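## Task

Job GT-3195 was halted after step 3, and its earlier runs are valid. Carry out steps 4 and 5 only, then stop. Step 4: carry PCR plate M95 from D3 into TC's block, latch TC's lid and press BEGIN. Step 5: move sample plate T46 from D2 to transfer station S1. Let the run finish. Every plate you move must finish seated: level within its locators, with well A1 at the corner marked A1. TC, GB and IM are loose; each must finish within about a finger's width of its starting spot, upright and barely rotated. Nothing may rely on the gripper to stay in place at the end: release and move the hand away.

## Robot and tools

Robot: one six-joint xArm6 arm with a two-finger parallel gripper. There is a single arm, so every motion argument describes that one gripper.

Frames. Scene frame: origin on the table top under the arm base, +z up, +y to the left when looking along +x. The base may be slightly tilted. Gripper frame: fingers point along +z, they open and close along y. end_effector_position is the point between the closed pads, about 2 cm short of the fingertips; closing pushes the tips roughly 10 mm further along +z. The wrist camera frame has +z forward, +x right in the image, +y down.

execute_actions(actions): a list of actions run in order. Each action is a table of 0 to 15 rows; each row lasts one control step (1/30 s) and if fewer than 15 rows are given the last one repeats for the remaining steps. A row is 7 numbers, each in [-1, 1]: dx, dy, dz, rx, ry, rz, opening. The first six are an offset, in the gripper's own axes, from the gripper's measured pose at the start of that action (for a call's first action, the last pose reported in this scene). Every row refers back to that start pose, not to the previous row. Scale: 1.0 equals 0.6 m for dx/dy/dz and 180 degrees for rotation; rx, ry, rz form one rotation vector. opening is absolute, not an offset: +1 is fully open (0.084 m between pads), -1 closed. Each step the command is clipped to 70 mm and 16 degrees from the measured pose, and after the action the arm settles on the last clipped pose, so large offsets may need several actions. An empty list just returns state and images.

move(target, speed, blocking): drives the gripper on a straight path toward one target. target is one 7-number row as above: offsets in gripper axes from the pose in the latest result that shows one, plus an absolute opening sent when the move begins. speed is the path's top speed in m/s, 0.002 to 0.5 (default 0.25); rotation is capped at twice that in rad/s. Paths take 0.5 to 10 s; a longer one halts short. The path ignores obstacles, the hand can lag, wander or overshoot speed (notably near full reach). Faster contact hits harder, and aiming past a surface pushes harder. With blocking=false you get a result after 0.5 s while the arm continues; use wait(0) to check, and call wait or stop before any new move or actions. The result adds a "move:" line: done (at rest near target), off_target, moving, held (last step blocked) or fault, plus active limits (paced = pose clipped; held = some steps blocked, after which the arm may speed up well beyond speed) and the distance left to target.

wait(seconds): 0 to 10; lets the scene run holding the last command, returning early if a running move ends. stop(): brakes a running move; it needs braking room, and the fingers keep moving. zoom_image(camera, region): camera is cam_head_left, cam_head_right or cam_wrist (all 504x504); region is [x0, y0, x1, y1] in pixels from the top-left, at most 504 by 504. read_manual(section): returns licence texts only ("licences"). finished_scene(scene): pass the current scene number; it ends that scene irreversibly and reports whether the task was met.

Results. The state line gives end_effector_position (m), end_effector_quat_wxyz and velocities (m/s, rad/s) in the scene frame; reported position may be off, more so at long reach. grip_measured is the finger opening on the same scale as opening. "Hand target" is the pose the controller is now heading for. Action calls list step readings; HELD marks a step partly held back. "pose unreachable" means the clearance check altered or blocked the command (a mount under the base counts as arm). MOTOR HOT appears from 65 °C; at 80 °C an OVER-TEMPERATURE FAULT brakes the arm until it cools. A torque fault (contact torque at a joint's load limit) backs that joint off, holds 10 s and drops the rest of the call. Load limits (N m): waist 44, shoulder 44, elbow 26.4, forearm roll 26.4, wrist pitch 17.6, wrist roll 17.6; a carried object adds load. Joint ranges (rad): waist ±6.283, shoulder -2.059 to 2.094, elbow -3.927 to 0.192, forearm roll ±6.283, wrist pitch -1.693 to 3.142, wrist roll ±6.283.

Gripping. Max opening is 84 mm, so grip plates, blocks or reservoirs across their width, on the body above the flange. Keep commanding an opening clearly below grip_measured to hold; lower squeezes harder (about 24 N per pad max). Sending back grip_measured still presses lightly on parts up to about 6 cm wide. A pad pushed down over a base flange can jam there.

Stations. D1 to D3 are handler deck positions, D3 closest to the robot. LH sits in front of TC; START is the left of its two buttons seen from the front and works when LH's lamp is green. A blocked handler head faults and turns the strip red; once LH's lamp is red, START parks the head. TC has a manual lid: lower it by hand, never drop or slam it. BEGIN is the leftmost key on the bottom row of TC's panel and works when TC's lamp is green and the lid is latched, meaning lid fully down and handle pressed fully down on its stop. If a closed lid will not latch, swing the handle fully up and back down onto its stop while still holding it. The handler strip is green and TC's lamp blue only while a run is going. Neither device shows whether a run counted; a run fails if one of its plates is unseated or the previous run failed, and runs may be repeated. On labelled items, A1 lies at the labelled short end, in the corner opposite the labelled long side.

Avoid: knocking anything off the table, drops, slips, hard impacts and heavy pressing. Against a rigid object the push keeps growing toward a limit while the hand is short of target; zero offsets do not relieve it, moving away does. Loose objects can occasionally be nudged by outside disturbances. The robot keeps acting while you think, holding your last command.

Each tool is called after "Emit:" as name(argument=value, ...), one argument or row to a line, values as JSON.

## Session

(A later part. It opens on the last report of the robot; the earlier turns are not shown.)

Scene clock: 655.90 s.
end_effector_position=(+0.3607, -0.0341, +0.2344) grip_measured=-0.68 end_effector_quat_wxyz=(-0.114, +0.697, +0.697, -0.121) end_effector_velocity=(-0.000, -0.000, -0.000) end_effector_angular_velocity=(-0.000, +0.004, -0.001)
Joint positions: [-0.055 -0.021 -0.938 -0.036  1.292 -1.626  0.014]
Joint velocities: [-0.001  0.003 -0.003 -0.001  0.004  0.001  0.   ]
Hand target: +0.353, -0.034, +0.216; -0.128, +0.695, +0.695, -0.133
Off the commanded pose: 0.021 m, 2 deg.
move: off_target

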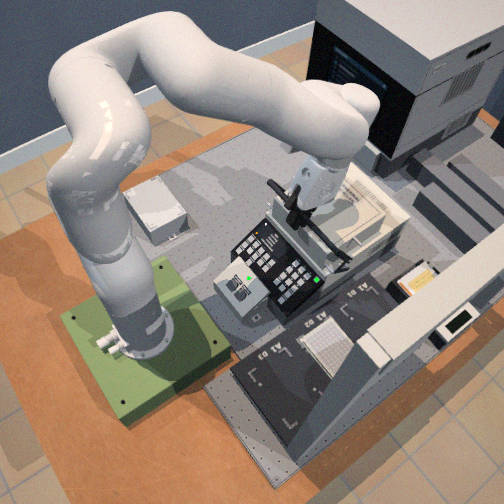

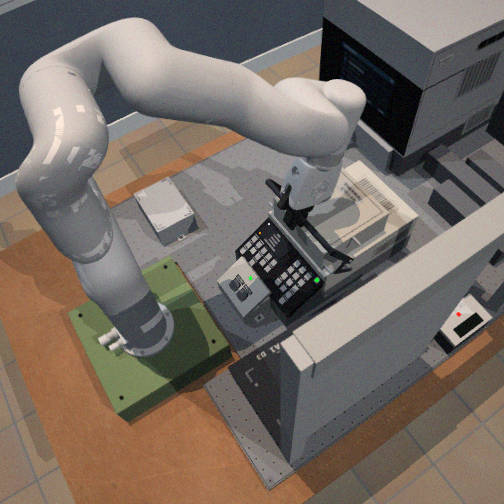

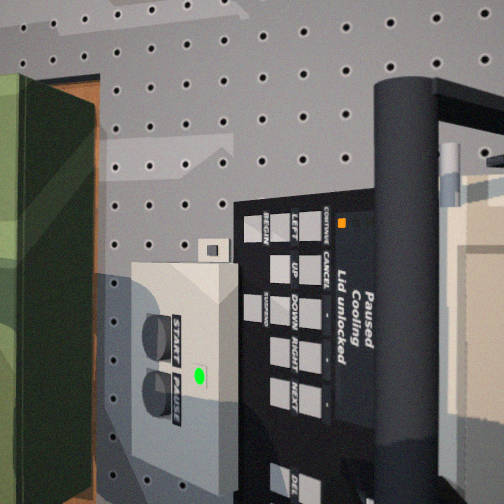

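Emit:
zoom_image(
  camera="cam_head_left",
  region=[290,200,400,300],
)

Region (290, 200, 400, 300) of cam_head_left's 504x504 image, scaled by 4.582, with more detail than that image has; it fills the top 458 rows of this view, and the rest is white.

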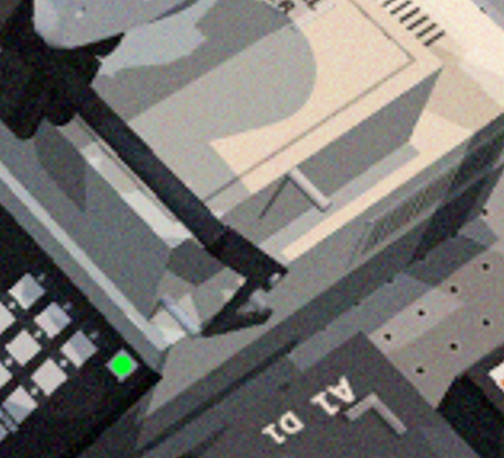

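Emit:
move(
  target=[0,0.031,-0.064,-0.105,0,0,-1],
  speed=0.04,
)

Emit:
move(
  target=[0,0.07,-0.012,0,0,0,-1],
  speed=0.02,
)

Emit:
move(
  target=[0,0.06,0.015,0,0,0,-1],
  speed=0.02,
)

Scene clock: 669.83 s.
end_effector_position=(+0.3903, -0.0338, +0.2636) grip_measured=-0.74 end_effector_quat_wxyz=(+0.000, +0.707, +0.707, -0.006) end_effector_velocity=(+0.001, +0.001, +0.002) end_effector_angular_velocity=(+0.000, -0.010, +0.001)
Joint positions: [-0.063 -0.232 -0.773 -0.013  1.012 -1.645  0.012]
Joint velocities: [ 0.001 -0.006  0.002  0.001 -0.005 -0.     0.   ]
Hand target: +0.391, -0.034, +0.265; +0.001, +0.707, +0.708, -0.005
Off the commanded pose: 0.001 m, 0 deg.
move: done

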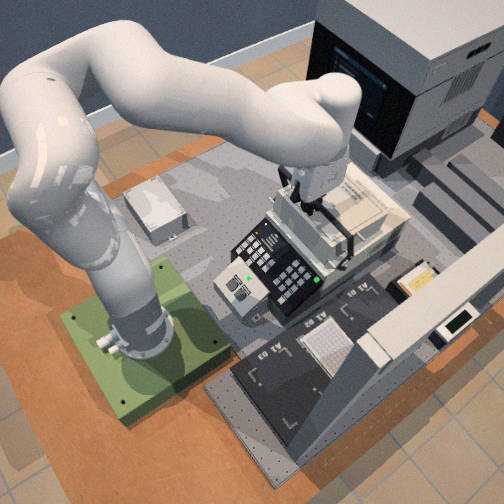

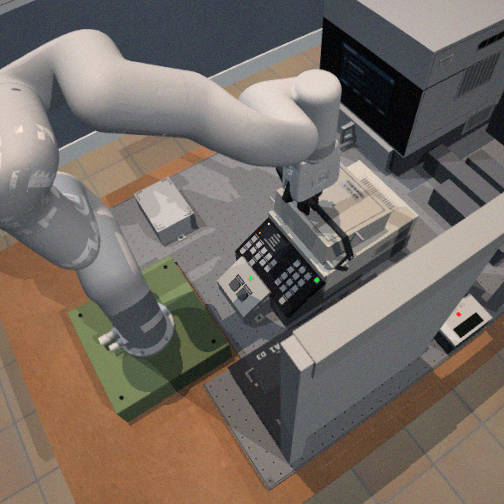

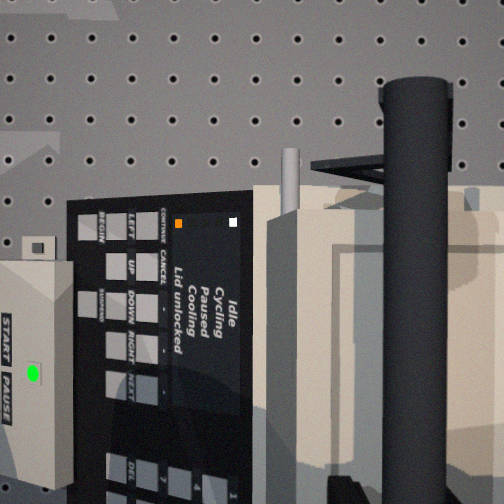

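Scene clock: 672.23 s.
end_effector_position=(+0.4319, -0.0335, +0.2697) grip_measured=-0.74 end_effector_quat_wxyz=(-0.000, +0.707, +0.708, -0.007) end_effector_velocity=(+0.002, +0.000, +0.001) end_effector_angular_velocity=(-0.000, -0.002, -0.000)
Joint positions: [-0.055 -0.096 -0.931 -0.013  1.035 -1.637  0.012]
Joint velocities: [ 0.     0.003 -0.005  0.     0.     0.    -0.   ]
Hand target: +0.432, -0.034, +0.270; +0.000, +0.707, +0.707, -0.006
Off the commanded pose: 0.001 m, 0 deg.
move: done

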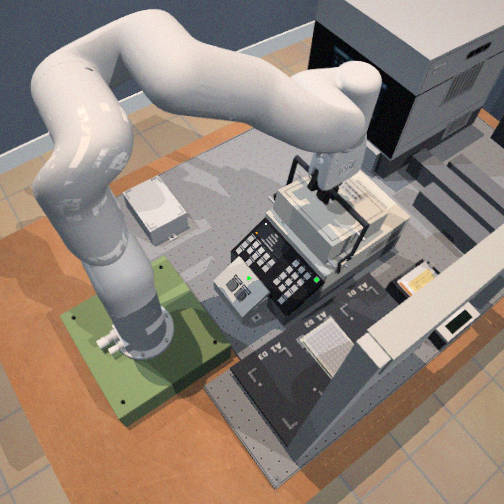

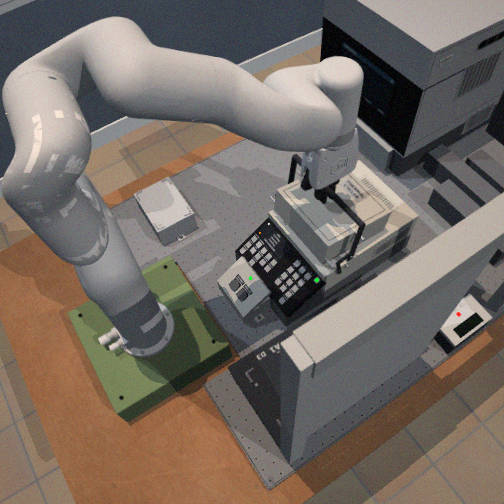

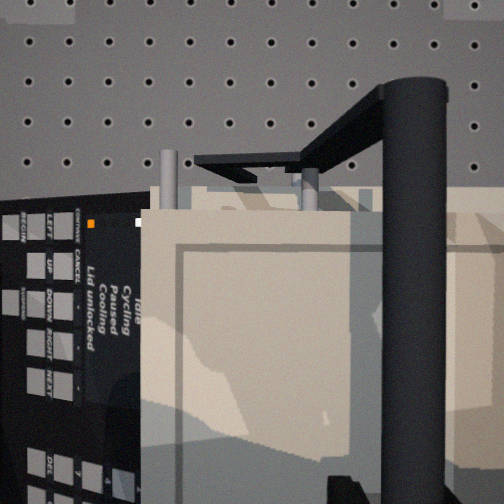

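Scene clock: 674.93 s.
end_effector_position=(+0.4668, -0.0338, +0.2602) grip_measured=+0.03 end_effector_quat_wxyz=(-0.002, +0.707, +0.707, -0.008) end_effector_velocity=(+0.000, +0.000, +0.001) end_effector_angular_velocity=(+0.000, -0.001, +0.000)
Joint positions: [-0.05   0.033 -1.05  -0.013  1.028 -1.631  0.045]
Joint velocities: [ 0.    -0.001 -0.     0.     0.    -0.    -0.   ]
Hand target: +0.468, -0.033, +0.260; -0.000, +0.707, +0.708, -0.007
Off the commanded pose: 0.001 m, 0 deg.
move: done

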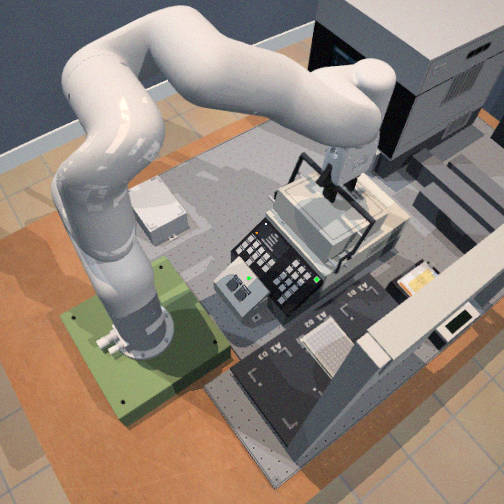

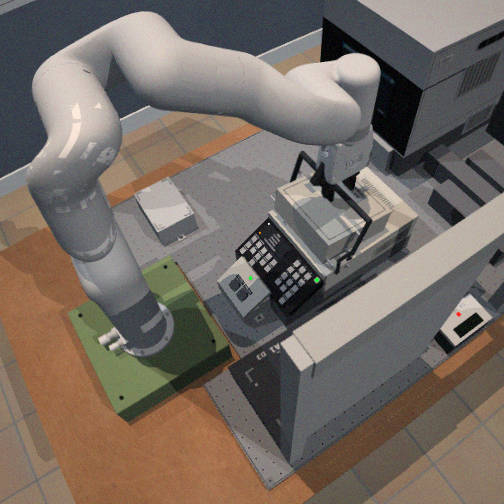

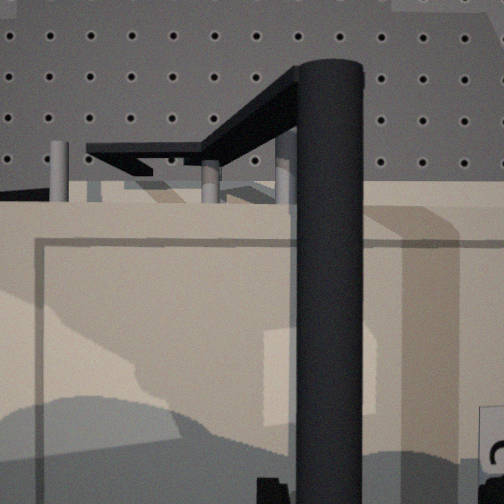

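Emit:
move(
  target=[0,-0.03,0.003,0,0,0,-1],
  speed=0.015,
)

Emit:
move(
  target=[0,-0.06,0.004,0,0,0,-1],
  speed=0.02,
)

Emit:
move(
  target=[0,-0.055,0.02,0,0,0,-1],
  speed=0.015,
)

Emit:
move(
  target=[0,-0.035,0.03,0.03,0,0,-1],
  speed=0.015,
)

Scene clock: 683.13 s.
end_effector_position=(+0.4479, -0.0337, +0.2600) grip_measured=-0.74 end_effector_quat_wxyz=(-0.002, +0.707, +0.707, -0.008) end_effector_velocity=(-0.001, -0.001, -0.000) end_effector_angular_velocity=(+0.000, +0.001, -0.002)
Joint positions: [-0.053 -0.028 -0.978 -0.013  1.019 -1.634  0.012]
Joint velocities: [-0.002 -0.     0.001  0.     0.001  0.    -0.   ]
Hand target: +0.449, -0.034, +0.259; -0.002, +0.707, +0.707, -0.008
Off the commanded pose: 0.002 m, 0 deg.
move: done

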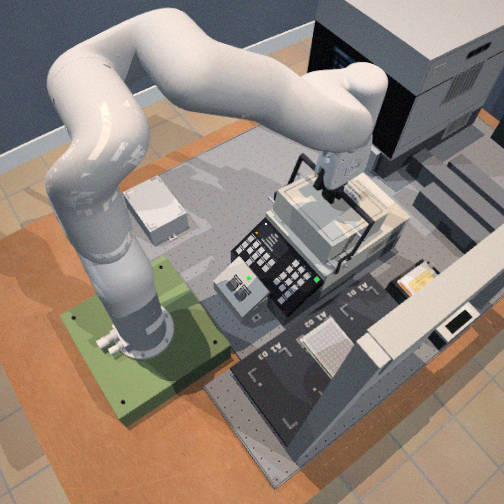

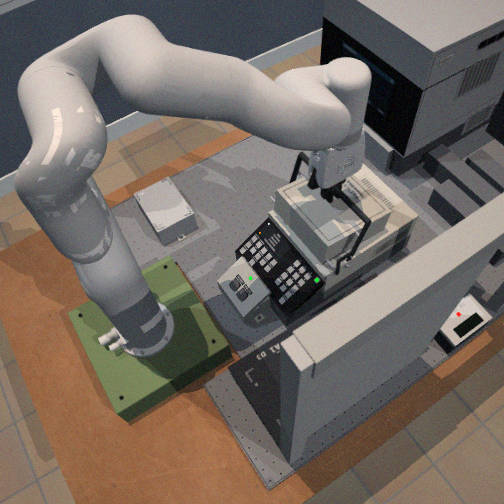

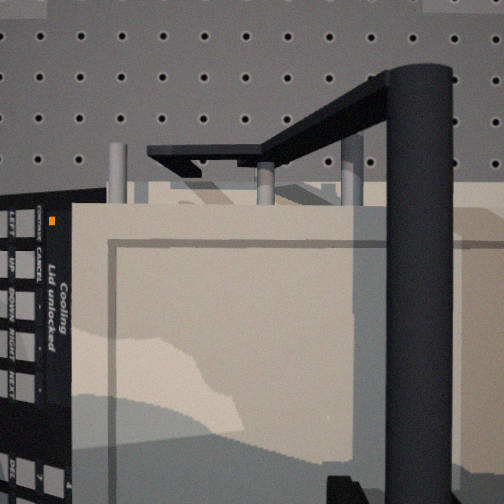

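Scene clock: 685.20 s.
end_effector_position=(+0.4118, -0.0339, +0.2581) grip_measured=-0.74 end_effector_quat_wxyz=(-0.002, +0.707, +0.707, -0.009) end_effector_velocity=(+0.000, +0.000, +0.001) end_effector_angular_velocity=(+0.000, -0.003, +0.001)
Joint positions: [-0.059 -0.146 -0.844 -0.014  1.004 -1.64   0.012]
Joint velocities: [ 0.    -0.002  0.001  0.    -0.002 -0.001  0.   ]
Hand target: +0.412, -0.034, +0.258; -0.002, +0.707, +0.707, -0.008
Off the commanded pose: 0.000 m, 0 deg.
move: done

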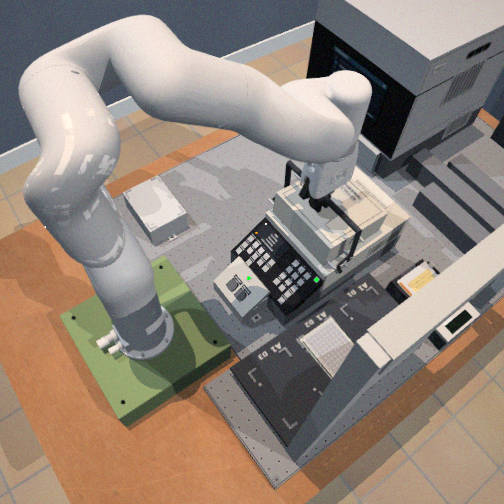

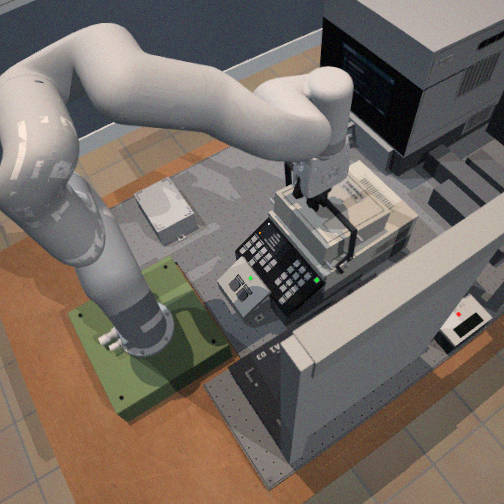

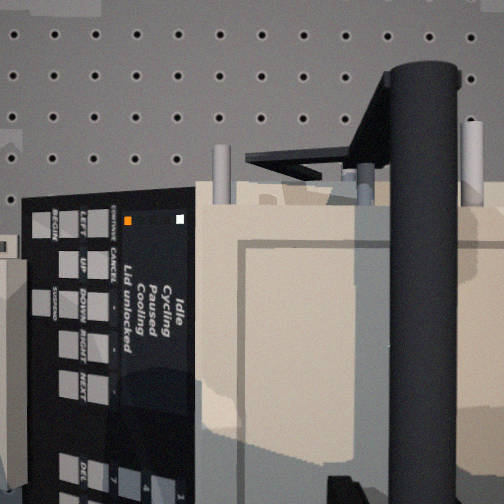

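Scene clock: 687.77 s.
end_effector_position=(+0.3783, -0.0342, +0.2463) grip_measured=-0.74 end_effector_quat_wxyz=(-0.003, +0.707, +0.707, -0.009) end_effector_velocity=(+0.000, -0.000, +0.001) end_effector_angular_velocity=(-0.000, -0.005, -0.001)
Joint positions: [-0.067 -0.244 -0.71  -0.014  0.969 -1.647  0.012]
Joint velocities: [-0.    -0.004  0.002  0.    -0.003  0.001  0.   ]
Hand target: +0.379, -0.034, +0.247; -0.002, +0.707, +0.707, -0.009
Off the commanded pose: 0.000 m, 0 deg.
move: done

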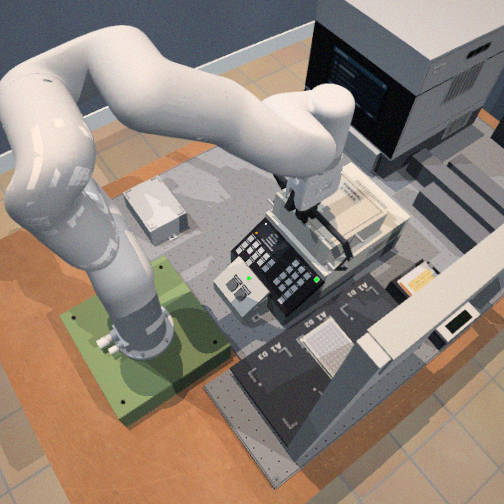

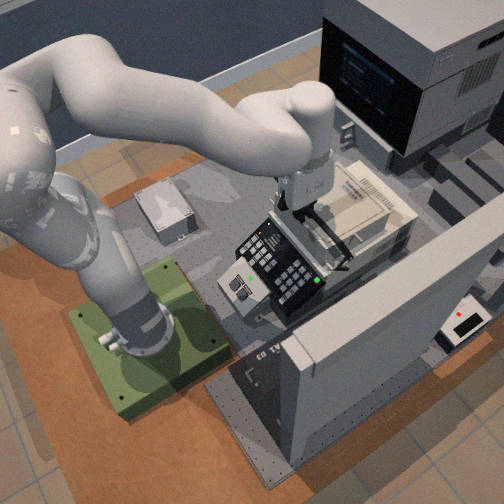

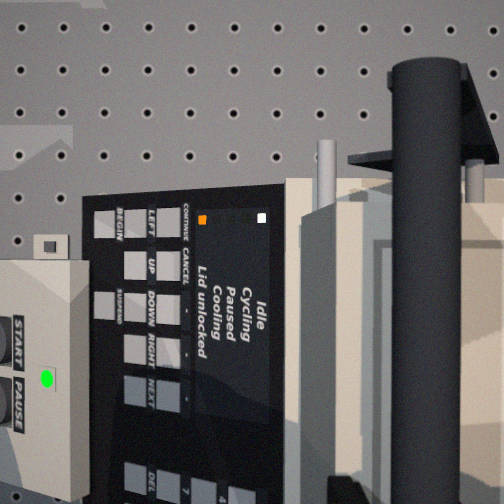

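Scene clock: 691.13 s.
end_effector_position=(+0.3702, -0.0352, +0.2389) grip_measured=-0.73 end_effector_quat_wxyz=(-0.021, +0.707, +0.707, -0.030) end_effector_velocity=(+0.001, -0.001, +0.001) end_effector_angular_velocity=(-0.002, -0.003, -0.002)
Joint positions: [-0.067 -0.217 -0.725 -0.023  1.013 -1.642  0.012]
Joint velocities: [-0.002 -0.001 -0.003 -0.002  0.001  0.001 -0.   ]
Hand target: +0.357, -0.034, +0.229; -0.036, +0.706, +0.706, -0.042
Off the commanded pose: 0.017 m, 2 deg.
move: off_target

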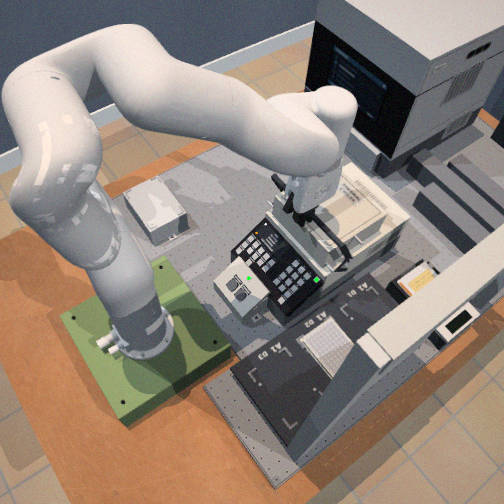

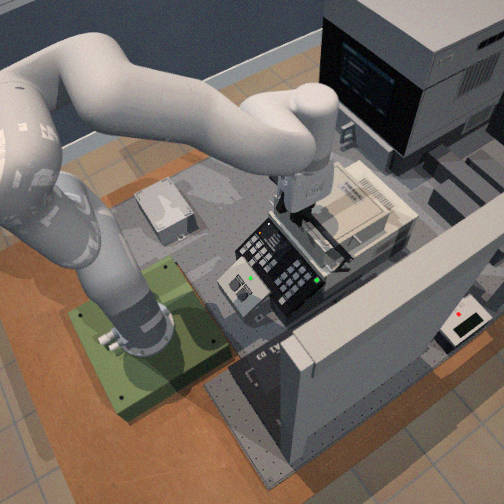

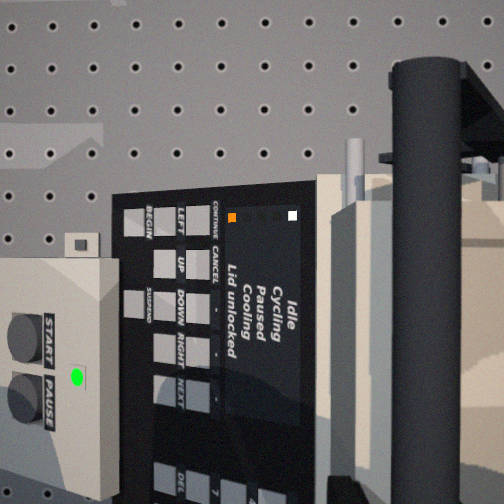

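Emit:
move(
  target=[0,0.01,-0.008,-0.015,0,0,0.4],
  speed=0.015,
)

Emit:
move(
  target=[0,0.03,-0.13,0,0,0,0.4],
  speed=0.03,
)

Scene clock: 705.70 s.
end_effector_position=(+0.3759, -0.0349, +0.2425) grip_measured=+0.39 end_effector_quat_wxyz=(-0.006, +0.707, +0.707, -0.014) end_effector_velocity=(+0.001, -0.000, +0.002) end_effector_angular_velocity=(-0.001, -0.007, +0.000)
Joint positions: [-0.067 -0.238 -0.707 -0.018  0.971 -1.645  0.061]
Joint velocities: [ 0.    -0.004 -0.001  0.    -0.003 -0.    -0.   ]
Hand target: +0.376, -0.035, +0.243; -0.005, +0.707, +0.707, -0.013
Off the commanded pose: 0.001 m, 0 deg.
move: done

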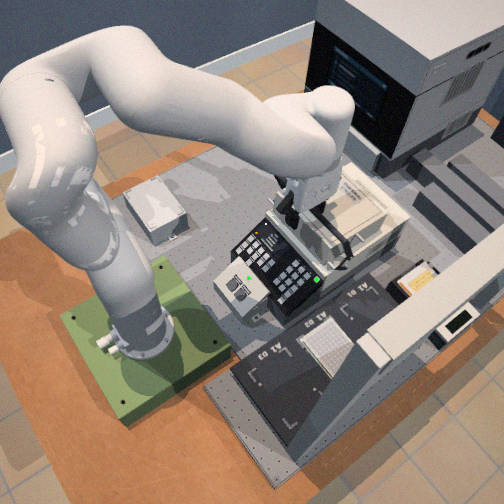

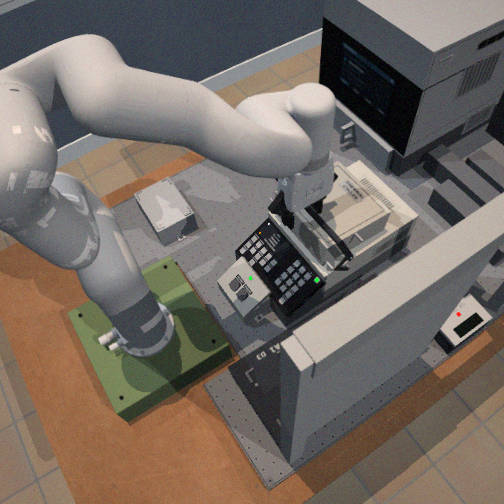

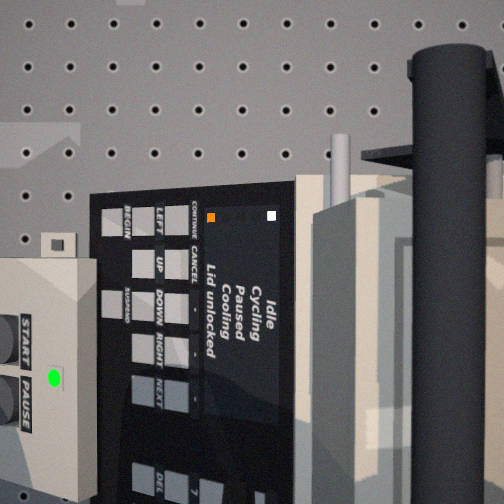

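Scene clock: 708.67 s.
end_effector_position=(+0.3962, -0.0339, +0.3198) grip_measured=+0.39 end_effector_quat_wxyz=(-0.006, +0.707, +0.707, -0.014) end_effector_velocity=(-0.000, +0.001, +0.000) end_effector_angular_velocity=(-0.000, +0.001, +0.002)
Joint positions: [-0.06  -0.248 -0.928 -0.016  1.202 -1.642  0.061]
Joint velocities: [ 0.001 -0.001 -0.001 -0.     0.003 -0.     0.   ]
Hand target: +0.396, -0.034, +0.320; -0.006, +0.707, +0.707, -0.014
Off the commanded pose: 0.000 m, 0 deg.
move: done

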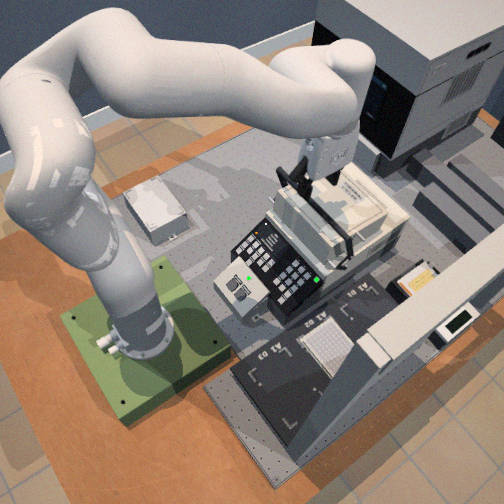

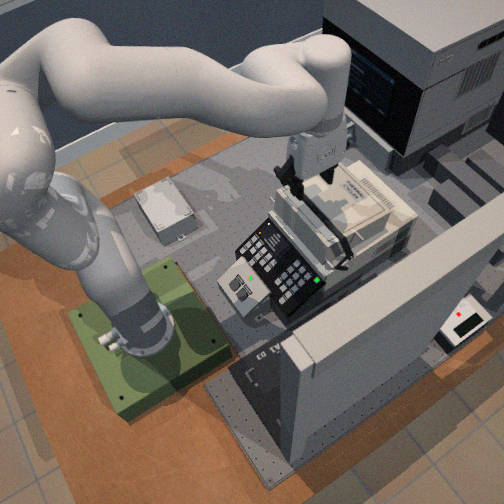

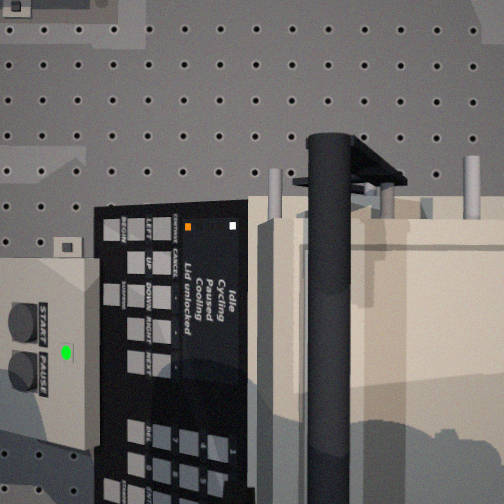

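Emit:
move(
  target=[0,-0.01,0,0.14,0,0,0.2],
  speed=0.1,
)

Emit:
move(
  target=[0,0.03,0.075,0,0,0,0.2],
  speed=0.03,
)

Scene clock: 717.93 s.
end_effector_position=(+0.3902, -0.0339, +0.3198) grip_measured=+0.19 end_effector_quat_wxyz=(-0.159, +0.688, +0.687, -0.168) end_effector_velocity=(+0.001, -0.000, +0.002) end_effector_angular_velocity=(-0.000, -0.001, -0.000)
Joint positions: [-0.043  0.121 -1.35  -0.04   1.694 -1.624  0.052]
Joint velocities: [-0.001  0.001 -0.008 -0.     0.006 -0.     0.   ]
Hand target: +0.390, -0.034, +0.320; -0.160, +0.688, +0.687, -0.168
Off the commanded pose: 0.000 m, 0 deg.
move: done

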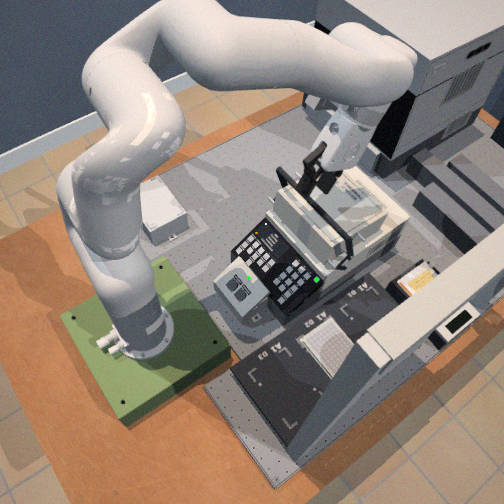

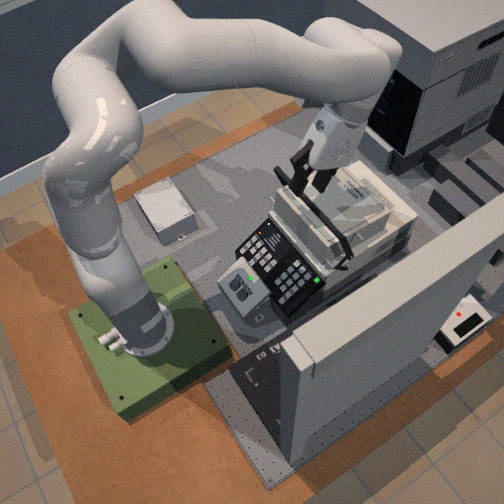

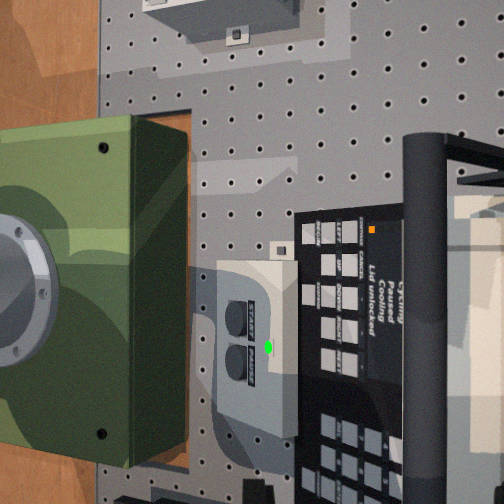

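Scene clock: 719.83 s.
end_effector_position=(+0.3860, -0.0344, +0.2717) grip_measured=+0.19 end_effector_quat_wxyz=(-0.159, +0.688, +0.687, -0.168) end_effector_velocity=(+0.001, -0.000, +0.000) end_effector_angular_velocity=(-0.000, -0.005, +0.001)
Joint positions: [-0.046  0.138 -1.231 -0.041  1.558 -1.621  0.052]
Joint velocities: [ 0.    -0.001 -0.001 -0.    -0.003 -0.     0.   ]
Hand target: +0.386, -0.034, +0.272; -0.159, +0.688, +0.687, -0.168
Off the commanded pose: 0.000 m, 0 deg.
move: done

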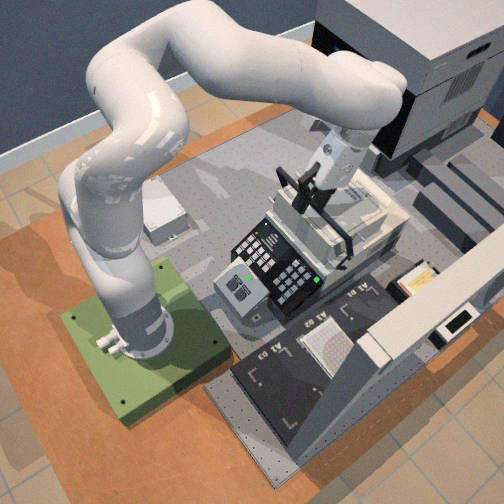

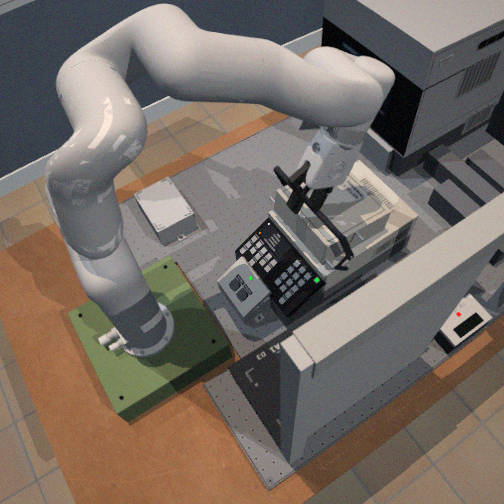

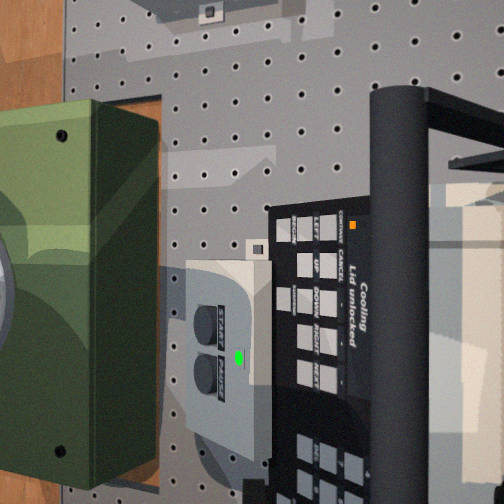

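Emit:
move(
  target=[0,0,0,0,0,0,-1],
)

Emit:
move(
  target=[0,0.046,-0.038,0,0,0,-1],
  speed=0.02,
)

Emit:
move(
  target=[0,0.055,-0.013,0,0,0,-1],
  speed=0.02,
)

Scene clock: 724.80 s.
end_effector_position=(+0.3859, -0.0344, +0.2717) grip_measured=-0.74 end_effector_quat_wxyz=(-0.159, +0.688, +0.687, -0.168) end_effector_velocity=(+0.000, -0.001, +0.000) end_effector_angular_velocity=(-0.001, -0.001, -0.004)
Joint positions: [-0.046  0.138 -1.231 -0.041  1.558 -1.621  0.012]
Joint velocities: [-0.003  0.    -0.001 -0.    -0.     0.001 -0.   ]
Hand target: +0.386, -0.034, +0.272; -0.159, +0.688, +0.687, -0.168
Off the commanded pose: 0.000 m, 0 deg.
move: done

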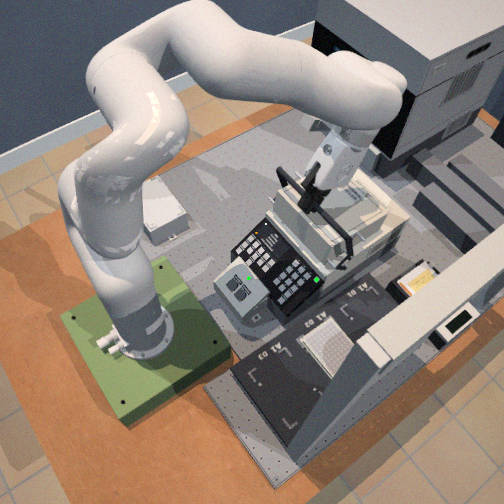

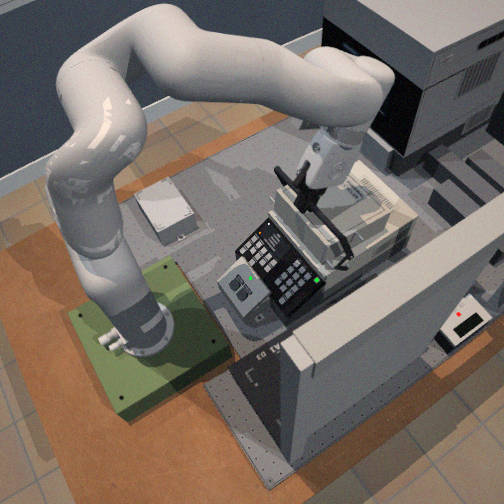

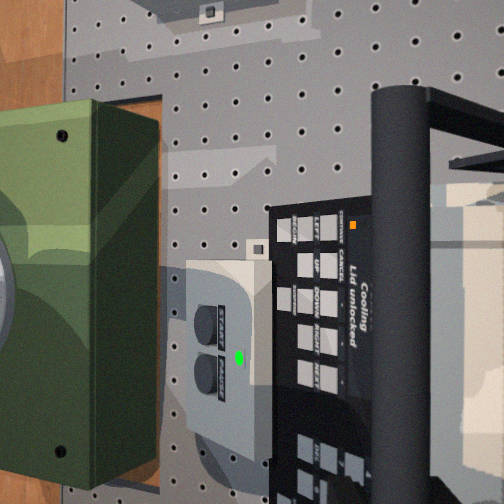

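Scene clock: 726.83 s.
end_effector_position=(+0.4206, -0.0342, +0.2792) grip_measured=-0.74 end_effector_quat_wxyz=(-0.160, +0.688, +0.687, -0.168) end_effector_velocity=(+0.001, +0.000, +0.001) end_effector_angular_velocity=(+0.000, -0.001, +0.002)
Joint positions: [-0.041  0.251 -1.401 -0.038  1.617 -1.619  0.012]
Joint velocities: [ 0.001  0.002 -0.006 -0.     0.003 -0.001 -0.   ]
Hand target: +0.421, -0.034, +0.280; -0.159, +0.688, +0.687, -0.168
Off the commanded pose: 0.000 m, 0 deg.
move: done

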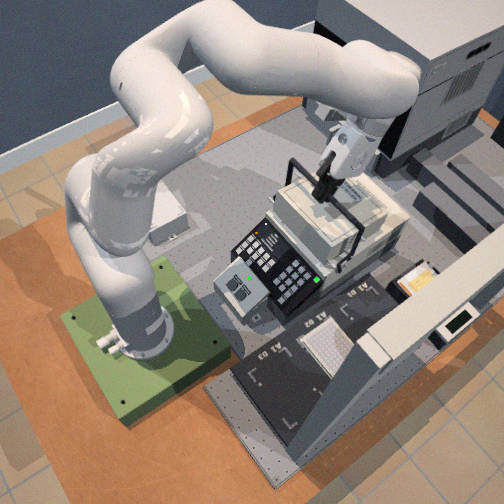

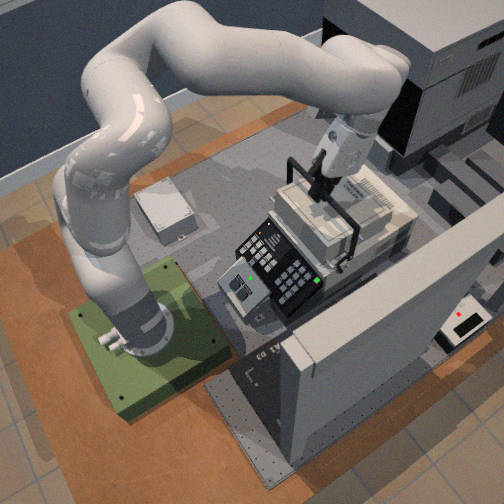

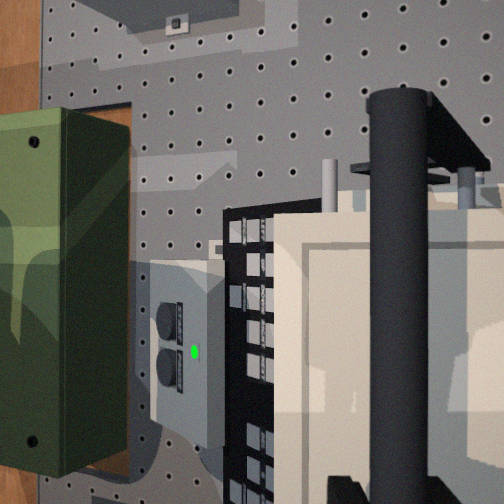

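Scene clock: 729.23 s.
end_effector_position=(+0.4501, -0.0341, +0.2723) grip_measured=-0.60 end_effector_quat_wxyz=(-0.164, +0.687, +0.686, -0.172) end_effector_velocity=(+0.001, -0.000, -0.000) end_effector_angular_velocity=(+0.000, -0.002, -0.001)
Joint positions: [-0.037  0.373 -1.55  -0.037  1.656 -1.617  0.017]
Joint velocities: [-0.001  0.001 -0.001  0.    -0.002  0.     0.001]
Hand target: +0.454, -0.034, +0.271; -0.160, +0.688, +0.687, -0.168
Off the commanded pose: 0.004 m, 1 deg.
move: off_target

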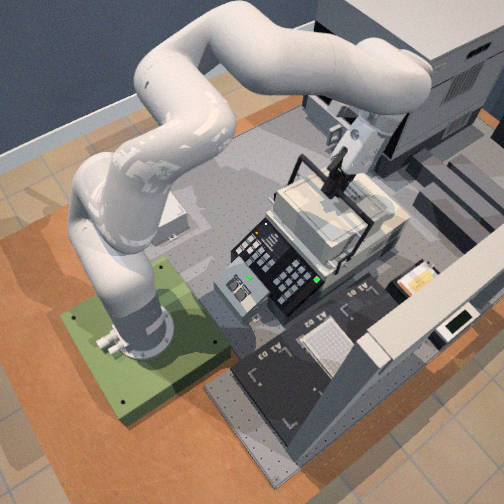

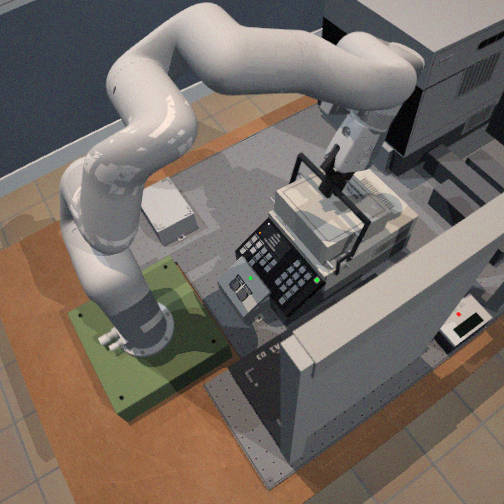

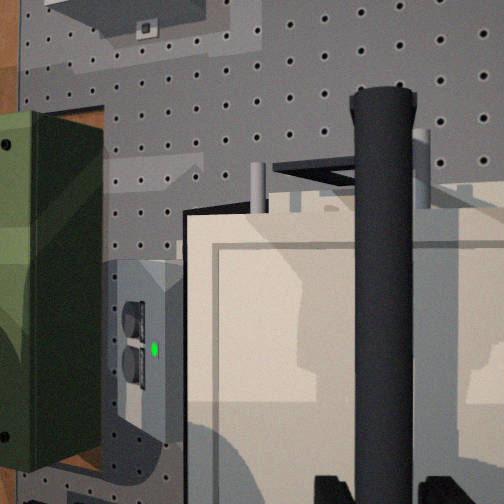

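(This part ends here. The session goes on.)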